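## Task

Plate B38 is poking out of slot 4 (the top slot; slot 1 is lowest) of plate hotel H1. Slide it in until it rests against the back stop and stays there without the robot holding it, then release and move the gripper away.

## Robot and tools

Robot: a single six-joint arm with a two-finger parallel gripper. Joints from base outward: waist, shoulder, elbow, wrist pitch, wrist yaw, wrist roll. The fingers extend along the gripper's own +z axis and close along its y axis. The reported hand point (end_effector_position) sits midway between the finger pads, roughly 1 cm short of the fingertips.

Frame: the scene frame has its origin on the table surface right under the arm base, +z up, and +y to the left when facing along +x. The base may be slightly tilted, and the printed hand position can be a little off, worse at long reach. Hotel H1 has 4 slots numbered from the bottom.

Row format (used by every motion command): 8 plain numbers [x, y, z, qw, qx, qy, qz, opening]. x, y, z are an absolute target position for the hand point in metres, scene frame. qw, qx, qy, qz are an absolute target orientation quaternion, w first, scene frame. opening runs from -1 (closed) to +1 (fully open, 0.094 m). A row is therefore a pose plus a finger command, not an offset. To hold an orientation steady, repeat the intended quaternion in each row rather than copying back the reported one, which may have drifted.

Tools:
- execute_actions {"actions": [...], "pictures": bool}. An empty list just reports state (with pictures). One action: {"rows": [[8 numbers], ...], "steps": n}, with 1 to 15 rows and n up to 15 (default 15, minimum 8 in practice); each step lasts 1/30 s and uses one row, the final row repeating if rows run out. One wait: {"steps": n}, n up to 300, counted from the previous result so thinking time eats into it. Only one item per list. Pictures come only for an empty list or pictures: true.
- move {"target": [8 numbers], "speed": m/s}: drives the hand along a straight line to that absolute pose. speed 0.002 to 0.5 (default 0.25); rotation rate capped at twice that in rad/s. Path lasts 0.5 to 10 s and halts at 10 s even if short. The opening is applied at the start. It does not avoid obstacles; the hand can lag, wander, and exceed the speed, especially with the arm stretched out. Its result adds a move: line (done, off_target, moving, held, fault) plus active limits and distance to target. limits=paced means the sent pose was clipped; limits=held means some steps were blocked, after which the arm may lurch faster than asked.
- wait {"seconds": 0 to 10}: lets time pass without new commands.
- zoom_image {"camera": cam_high | cam_low | cam_wrist, "region": [x0, y0, x1, y1]}: pixel box of that camera's latest image, top-left origin, at most 504 by 504. cam_high and cam_low are 504x504, cam_wrist is 616x616 fisheye.
- finished_scene {"scene": number of the current scene}: ends and grades it, irreversibly, and returns the next task.

Refusals and clipping: a command is rejected outright if its target lies more than 0.6 m from the last reported position along any gripper axis. Every step, the commanded pose is trimmed to within 70 mm and 16 degrees of the measured pose; position wins over orientation if both cannot be met. After an action ends the arm keeps going only toward the last trimmed pose, so check where it got to and send the remainder. Joint friction can leave the hand up to about 31 mm from the command, and very small requested moves may do nothing. A pose unreachable line or HELD flag means the clearance check (which treats the base mount as part of the arm) altered or blocked a row.

Timing: an execute_actions result is captured 8 steps before the action finishes; those steps then run during your next reply. move and wait hold nothing back. The simulation keeps running while you compose replies. Only results with nothing pending show a Hand target line.

Result lines: the hand pose; grip_measured (finger opening on the command scale, possibly biased by up to about 1 mm); Joint positions and velocities (six joints in rad, rad/s, then pad gap in m, m/s); joint torques in the same joint order, offset and noisy, nonzero even in free air. Joint ranges in rad: waist -2.618 to 3.054, shoulder 0 to 3.142, elbow 0 to 3.142, wrist pitch -1.571 to 1.571, wrist yaw -1.571 to 1.571, wrist roll -2.094 to 2.094. FAULT or OVER-TEMPERATURE FAULT lines mean the arm stopped; MOTOR HOT warns from 75 °C, a 10 s stop comes at 90 °C, and at 100 °C the arm goes limp.

Technique and cautions: for this pushing job the fingers can stay closed or partly open; approach the protruding plate edge from the front at the slot's height and push it inward along the slot direction slowly. Contact force grows with speed and with how far the target lies beyond the contact point, so aim only slightly past the back stop and use low speed. A blocked arm keeps pressing until given a new command, so back off afterward. Avoid hitting the hotel or neighbouring plates, and never knock anything off the table, which ends the scene. Occasional external nudges may disturb loose items. When done the plate must stay seated on its own; retract the gripper clear before calling finished_scene.

Each tool is called in YAML: its name, and indented under it one key for each argument.

## Session

execute_actions:
  actions: []

Scene clock: 0.00 s of 7200.00 s.
end_effector_position=(+0.2187, +0.4623, +0.2934) grip_measured=+1.000 end_effector_quat_wxyz=(+0.624, -0.589, +0.312, -0.407)
Joint positions: [ 1.258  1.179  0.643  1.213  0.835 -1.453  0.094]
Joint velocities: [-0.012  0.002  0.007  0.022 -0.022  0.051  0.   ]
Joint torques (N m, as the arm reports them, + toward a larger angle): no reading
Hand target: +0.219, +0.462, +0.293; +0.624, -0.589, +0.312, -0.407

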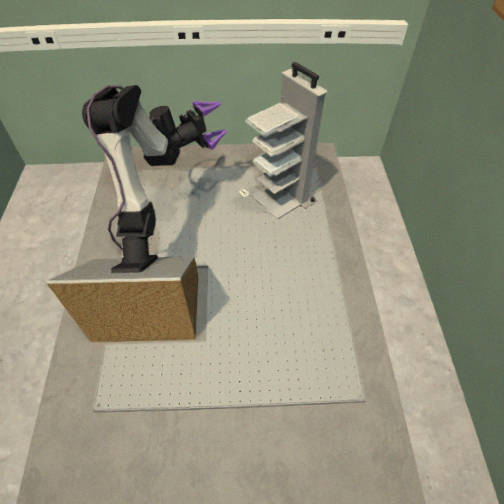

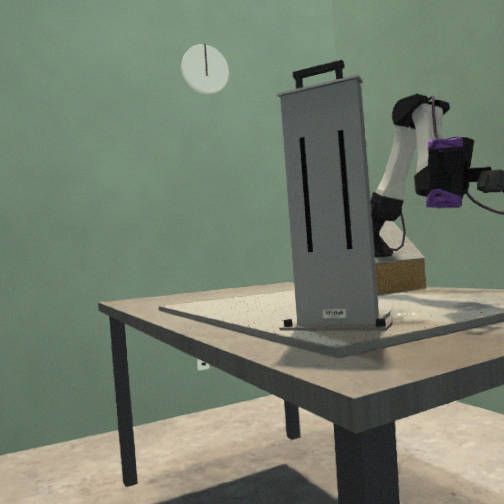

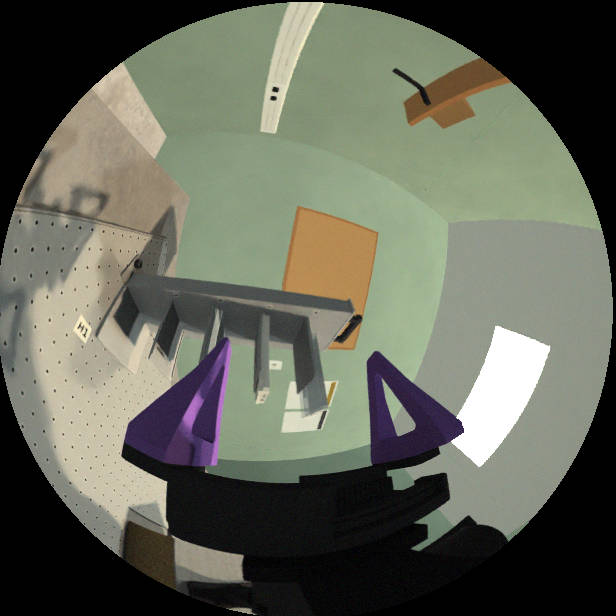

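zoom_image:
  camera: "cam_high"
  region: [180, 50, 360, 230]

zoom_image:
  camera: "cam_wrist"
  region: [60, 200, 400, 480]

Region (180, 50, 360, 230) of cam_high's 504x504 image, scaled by 2.800, with more detail than that image has.

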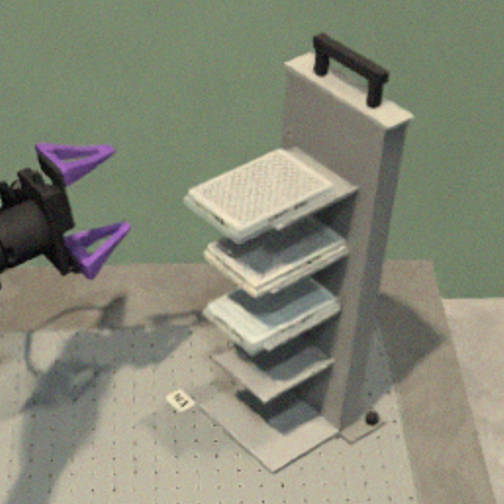

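Region (60, 200, 400, 480) of cam_wrist's 616x616 image, scaled by 1.482, with more detail than that image has; it fills the top 415 rows of this view, and the rest is white.

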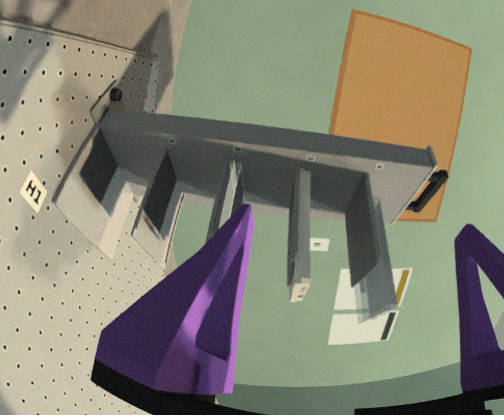

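move:
  target: [0.17,0.33,0.37,0.664,-0.242,0.664,0.242,0.2]

Scene clock: 5.20 s of 7200.00 s.
end_effector_position=(+0.1703, +0.3363, +0.3740) grip_measured=+0.202 end_effector_quat_wxyz=(+0.664, -0.242, +0.664, +0.243)
Joint positions: [0.631 0.109 0.347 0.237 0.076 0.613 0.056]
Joint velocities: [ 0.007  0.012 -0.017 -0.007 -0.066 -0.022 -0.001]
Joint torques (N m, as the arm reports them, + toward a larger angle): [-0.6  -1.01  5.95  2.03  0.42  0.15]
Hand target: +0.171, +0.331, +0.370; +0.664, -0.239, +0.665, +0.243
Off the commanded pose: 0.008 m, 0 deg.
Kept back: nothing.
move: done

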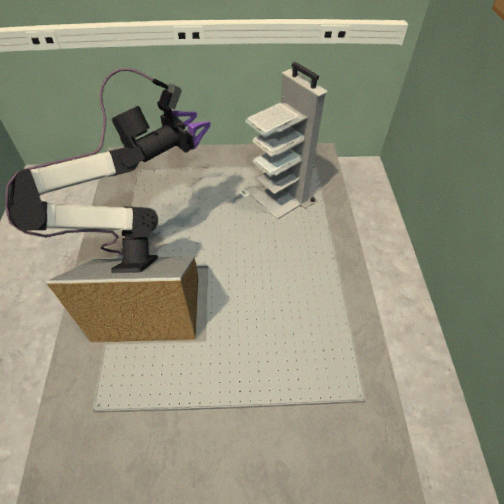

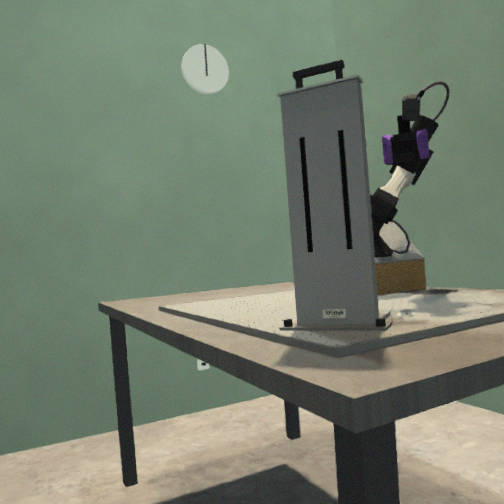

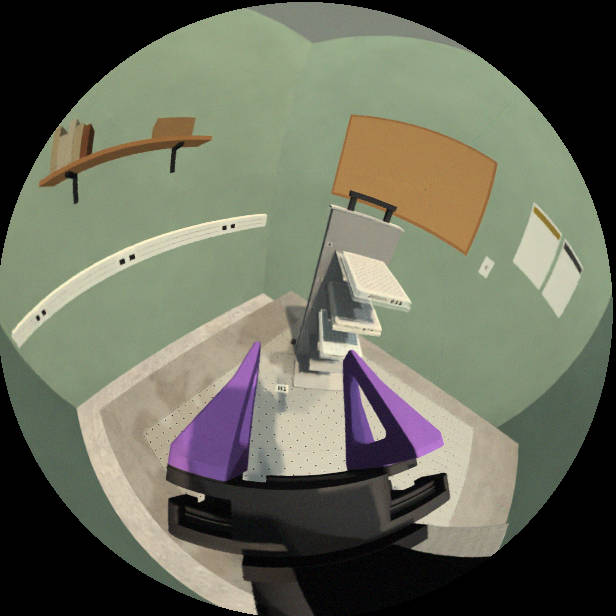

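move:
  target: [0.238,0.256,0.37,0.664,-0.242,0.664,0.242,0.2]

zoom_image:
  camera: "cam_wrist"
  region: [200, 160, 420, 380]

zoom_image:
  camera: "cam_high"
  region: [180, 50, 360, 230]

Scene clock: 7.30 s of 7200.00 s.
end_effector_position=(+0.2329, +0.2635, +0.3766) grip_measured=+0.202 end_effector_quat_wxyz=(+0.665, -0.251, +0.658, +0.247)
Joint positions: [-0.247  0.634  0.092  1.198 -0.691  1.09   0.056]
Joint velocities: [ 0.007  0.007 -0.022  0.051 -0.007  0.007 -0.   ]
Joint torques (N m, as the arm reports them, + toward a larger angle): [-2.04  2.72  3.89  1.    0.63  0.11]
Hand target: +0.236, +0.254, +0.372; +0.665, -0.238, +0.664, +0.244
Off the commanded pose: 0.011 m, 1 deg.
Kept back: nothing.
move: off_target

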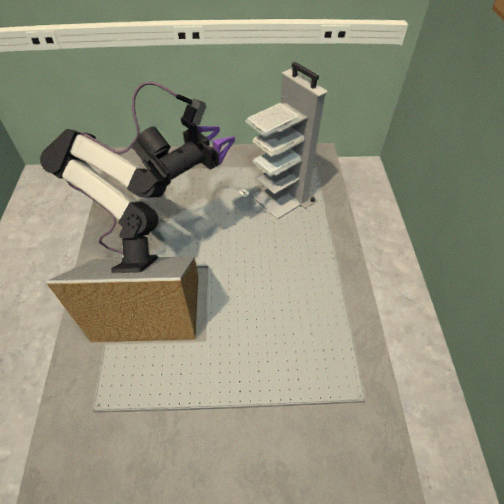

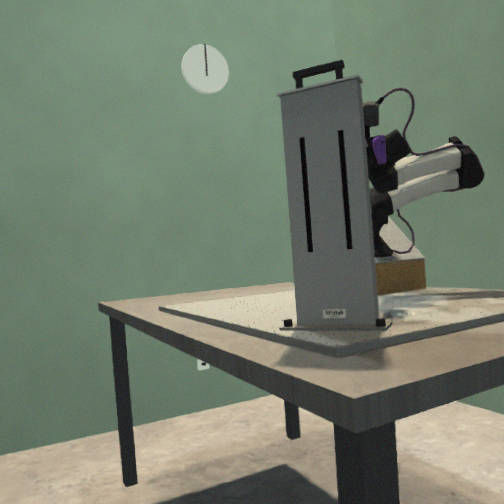

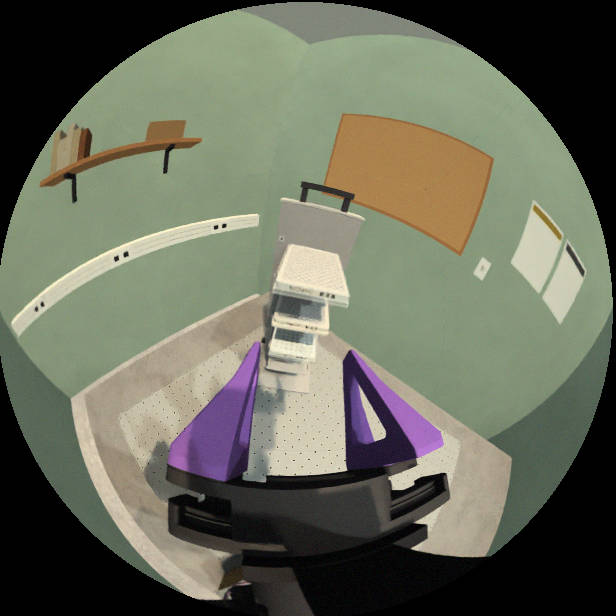

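Region (200, 160, 420, 380) of cam_wrist's 616x616 image, scaled by 2.291, with more detail than that image has.

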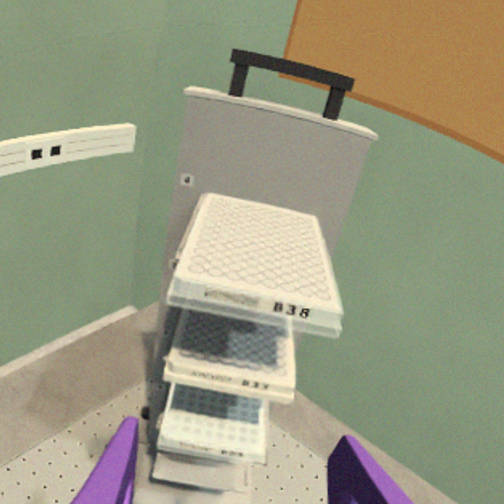

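Region (180, 50, 360, 230) of cam_high's 504x504 image, scaled by 2.800, with more detail than that image has.

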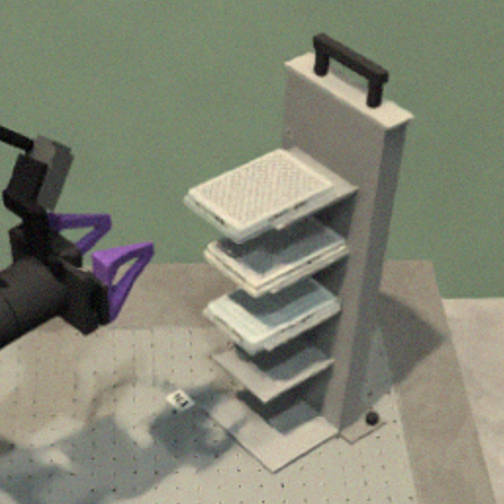

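move:
  target: [0.277,0.288,0.37,0.653,-0.213,0.675,0.271,0.2]
  speed: 0.1

zoom_image:
  camera: "cam_wrist"
  region: [200, 160, 420, 380]

zoom_image:
  camera: "cam_high"
  region: [180, 50, 360, 230]

Scene clock: 8.93 s of 7200.00 s.
end_effector_position=(+0.2735, +0.2801, +0.3634) grip_measured=+0.202 end_effector_quat_wxyz=(+0.648, -0.208, +0.681, +0.268)
Joint positions: [-0.032  0.847  0.198  1.177 -0.515  1.024  0.056]
Joint velocities: [-0.002 -0.002  0.007 -0.051 -0.037 -0.051  0.   ]
Joint torques (N m, as the arm reports them, + toward a larger angle): [-0.7   1.06  8.57  1.26  0.77 -0.01]
Hand target: +0.277, +0.287, +0.370; +0.653, -0.214, +0.675, +0.270
Off the commanded pose: 0.011 m, 1 deg.
Kept back: nothing.
move: off_target

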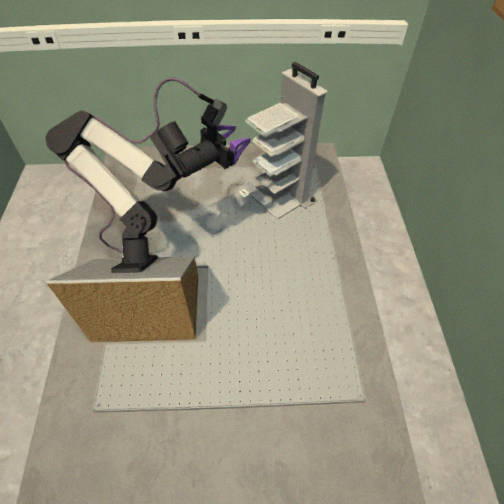

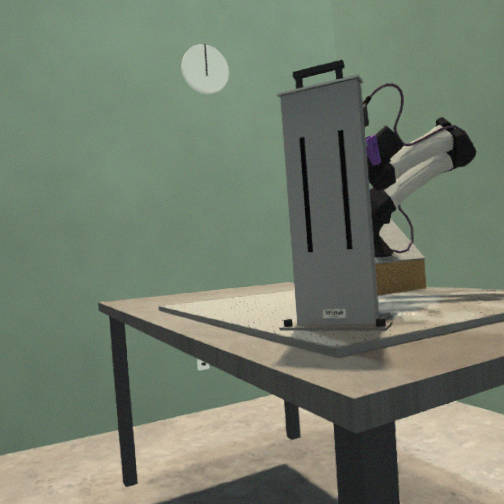

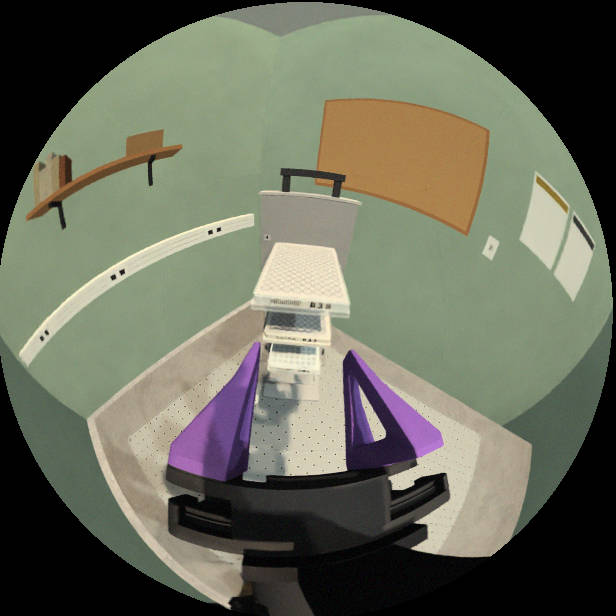

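Region (200, 160, 420, 380) of cam_wrist's 616x616 image, scaled by 2.291, with more detail than that image has.

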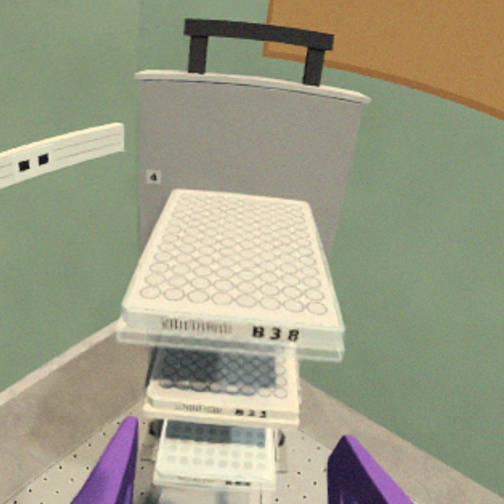

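Region (180, 50, 360, 230) of cam_high's 504x504 image, scaled by 2.800, with more detail than that image has.

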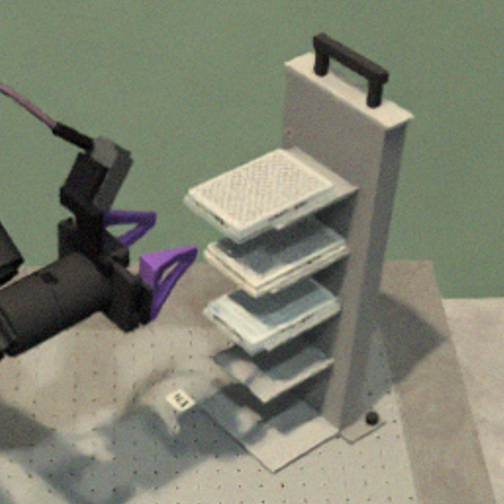

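move:
  target: [0.299,0.308,0.37,0.653,-0.213,0.675,0.271,0.2]
  speed: 0.05

zoom_image:
  camera: "cam_wrist"
  region: [200, 200, 420, 420]

zoom_image:
  camera: "cam_high"
  region: [210, 80, 320, 190]

Scene clock: 10.30 s of 7200.00 s.
end_effector_position=(+0.2952, +0.3008, +0.3646) grip_measured=+0.202 end_effector_quat_wxyz=(+0.649, -0.210, +0.680, +0.270)
Joint positions: [ 0.058  0.955  0.298  1.166 -0.437  0.975  0.056]
Joint velocities: [-0.012  0.002  0.007  0.007  0.022 -0.037  0.   ]
Joint torques (N m, as the arm reports them, + toward a larger angle): [-1.44  0.21  8.43  1.37  0.7   0.04]
Hand target: +0.299, +0.307, +0.370; +0.652, -0.213, +0.675, +0.271
Off the commanded pose: 0.010 m, 1 deg.
Kept back: nothing.
move: done

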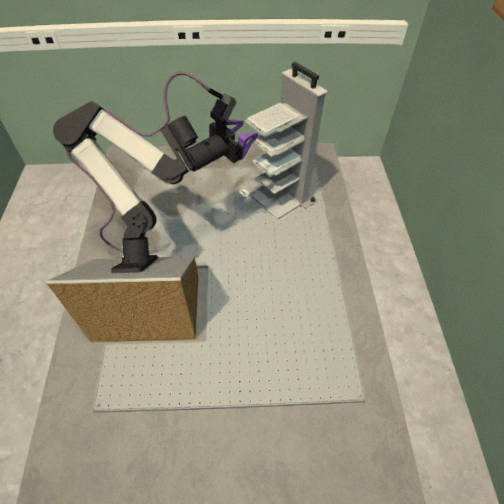

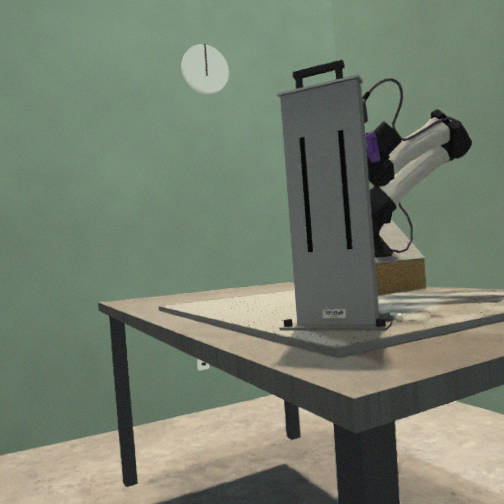

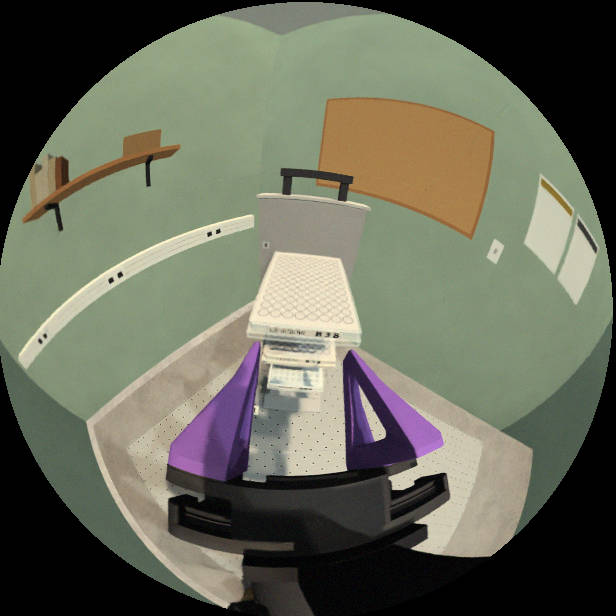

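Region (200, 200, 420, 420) of cam_wrist's 616x616 image, scaled by 2.291, with more detail than that image has.

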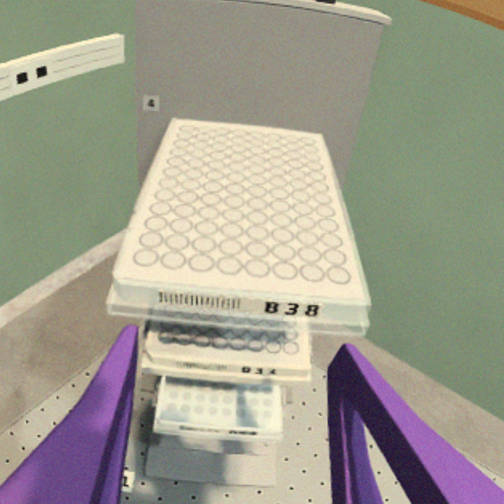

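Region (210, 80, 320, 190) of cam_high's 504x504 image, scaled by 4.582, with more detail than that image has.

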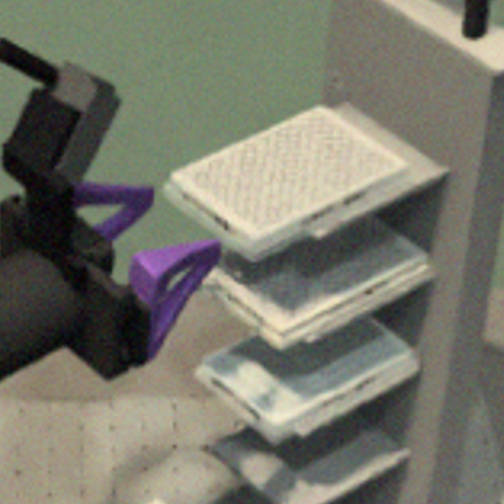

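move:
  target: [0.323,0.326,0.368,0.653,-0.213,0.675,0.271,0.2]
  speed: 0.02

zoom_image:
  camera: "cam_high"
  region: [210, 80, 320, 190]

Scene clock: 13.33 s of 7200.00 s.
end_effector_position=(+0.3196, +0.3178, +0.3624) grip_measured=+0.202 end_effector_quat_wxyz=(+0.649, -0.208, +0.681, +0.268)
Joint positions: [ 0.124  1.072  0.398  1.165 -0.378  0.939  0.056]
Joint velocities: [-0.002  0.012 -0.007  0.037  0.022 -0.022  0.   ]
Joint torques (N m, as the arm reports them, + toward a larger angle): [-2.05 -0.64  8.48  1.48  0.7  -0.02]
Hand target: +0.323, +0.325, +0.368; +0.653, -0.213, +0.675, +0.271
Off the commanded pose: 0.011 m, 1 deg.
Kept back: nothing.
move: off_target

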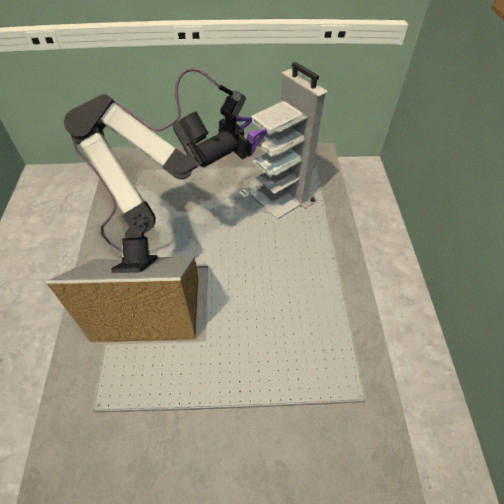

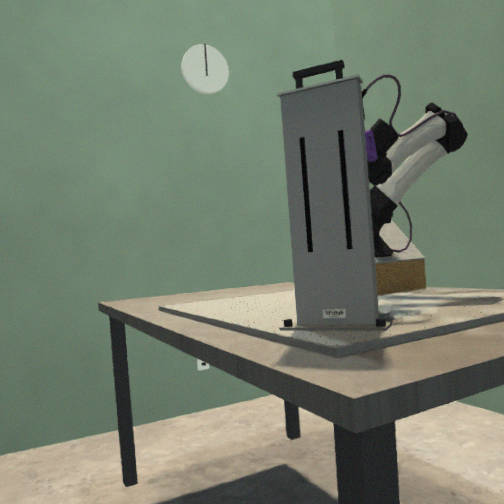

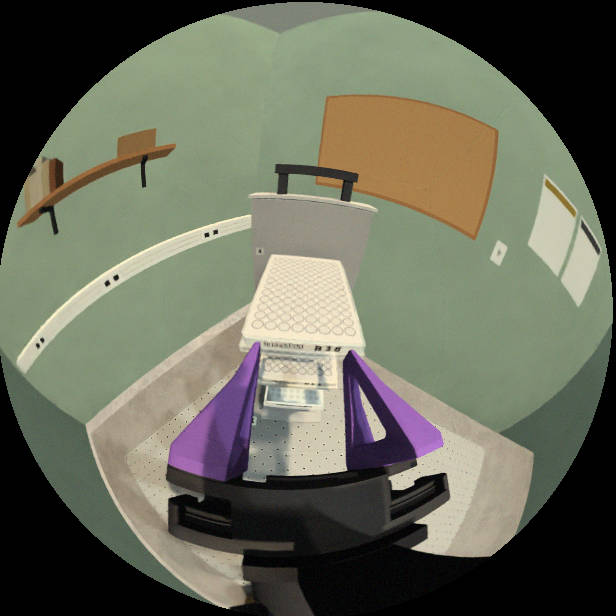

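Region (210, 80, 320, 190) of cam_high's 504x504 image, scaled by 4.582, with more detail than that image has.

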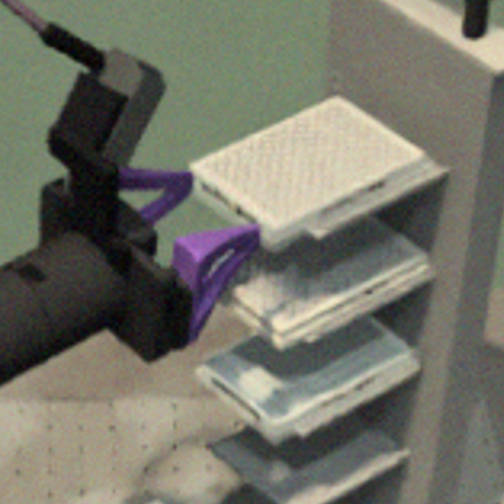

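Pushing; about 1 cm more.

move:
  target: [0.335,0.336,0.367,0.653,-0.213,0.675,0.271,0.2]
  speed: 0.015

zoom_image:
  camera: "cam_high"
  region: [210, 80, 320, 190]

Scene clock: 15.40 s of 7200.00 s.
end_effector_position=(+0.3289, +0.3250, +0.3608) grip_measured=+0.202 end_effector_quat_wxyz=(+0.649, -0.207, +0.681, +0.267)
Joint positions: [ 0.152  1.113  0.437  1.159 -0.35   0.924  0.056]
Joint velocities: [ 0.012 -0.007 -0.002  0.007  0.007  0.007 -0.001]
Joint torques (N m, as the arm reports them, + toward a larger angle): [-2.03 -0.41  9.64  1.48  0.68 -0.03]
Hand target: +0.334, +0.336, +0.367; +0.653, -0.213, +0.675, +0.271
Off the commanded pose: 0.014 m, 1 deg.
Kept back: nothing.
move: off_target

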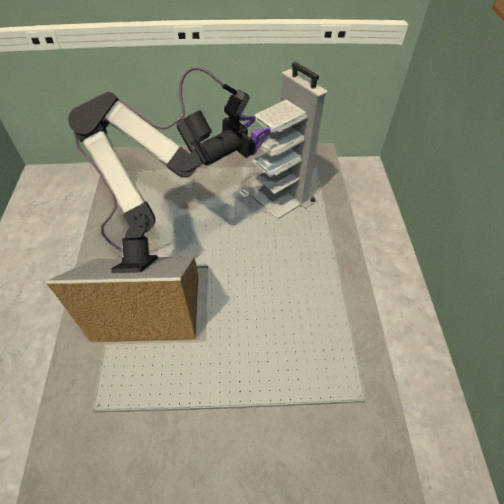

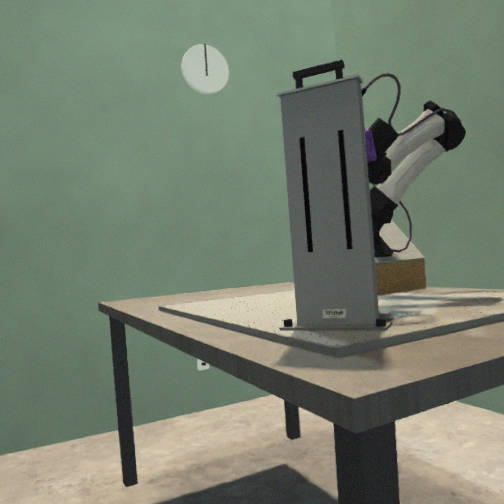

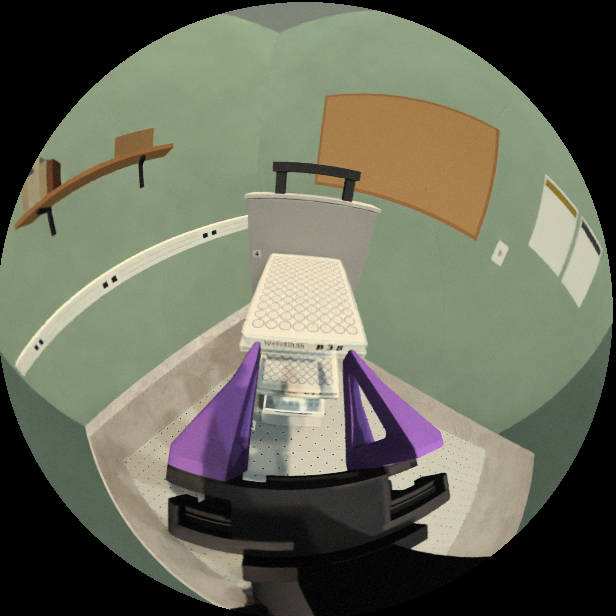

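Region (210, 80, 320, 190) of cam_high's 504x504 image, scaled by 4.582, with more detail than that image has.

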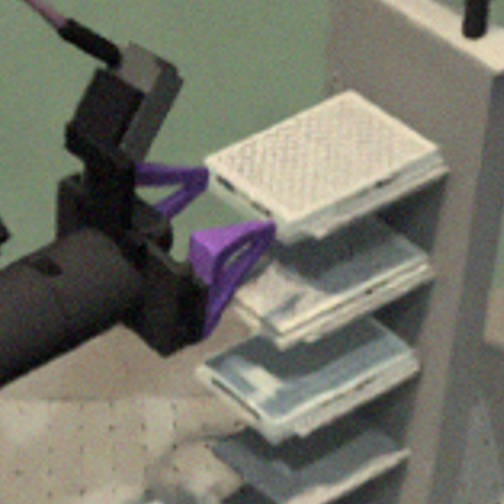

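Seated (stalled, torque up).

move:
  target: [0.25,0.26,0.362,0.653,-0.213,0.675,0.271,0.2]
  speed: 0.15

zoom_image:
  camera: "cam_high"
  region: [210, 80, 320, 190]

Scene clock: 16.93 s of 7200.00 s.
end_effector_position=(+0.2534, +0.2645, +0.3632) grip_measured=+0.202 end_effector_quat_wxyz=(+0.650, -0.212, +0.677, +0.271)
Joint positions: [-0.127  0.764  0.111  1.227 -0.594  1.087  0.056]
Joint velocities: [ 0.007 -0.007 -0.002 -0.037 -0.051  0.066 -0.001]
Joint torques (N m, as the arm reports them, + toward a larger angle): [-2.65 -0.04  4.08  1.34  0.6   0.12]
Hand target: +0.250, +0.261, +0.362; +0.653, -0.212, +0.675, +0.272
Off the commanded pose: 0.006 m, 0 deg.
Kept back: nothing.
move: done

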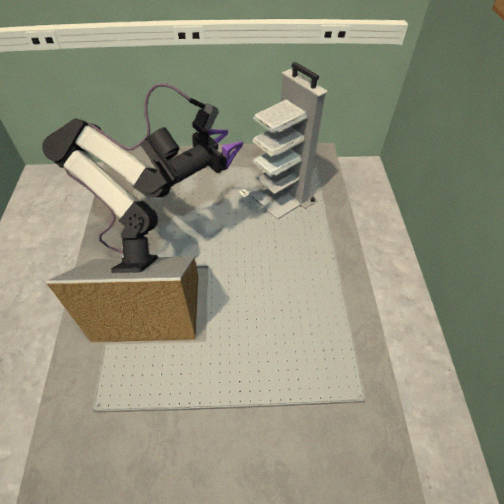

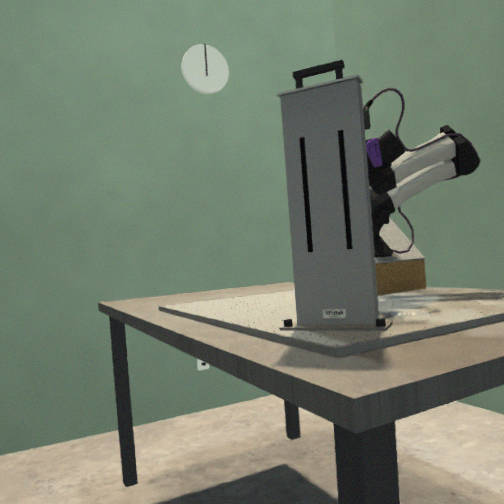

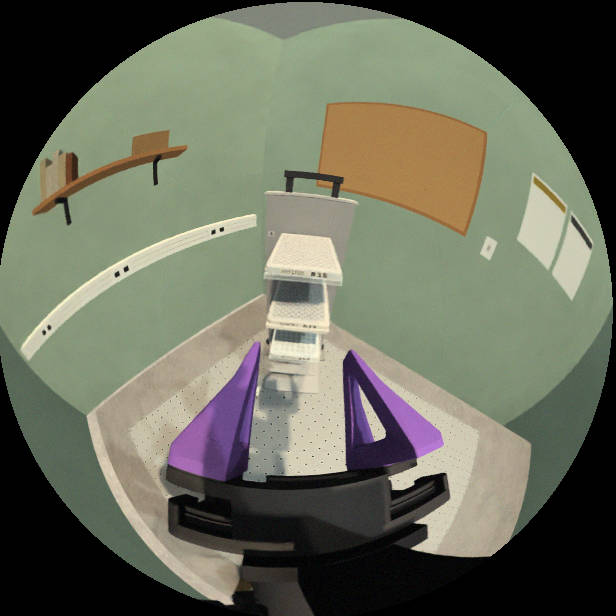

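Region (210, 80, 320, 190) of cam_high's 504x504 image, scaled by 4.582, with more detail than that image has.

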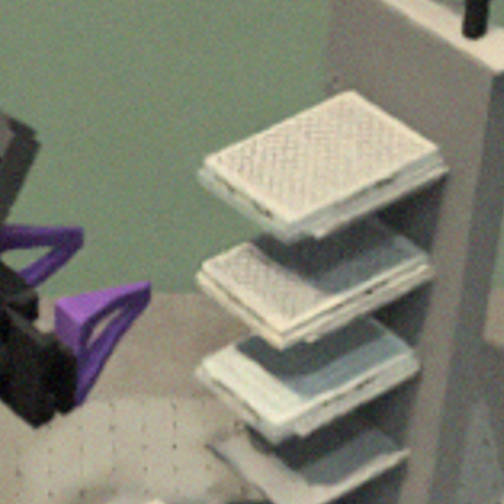

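finished_scene:
  scene: 1

The scene is finished: the task was done.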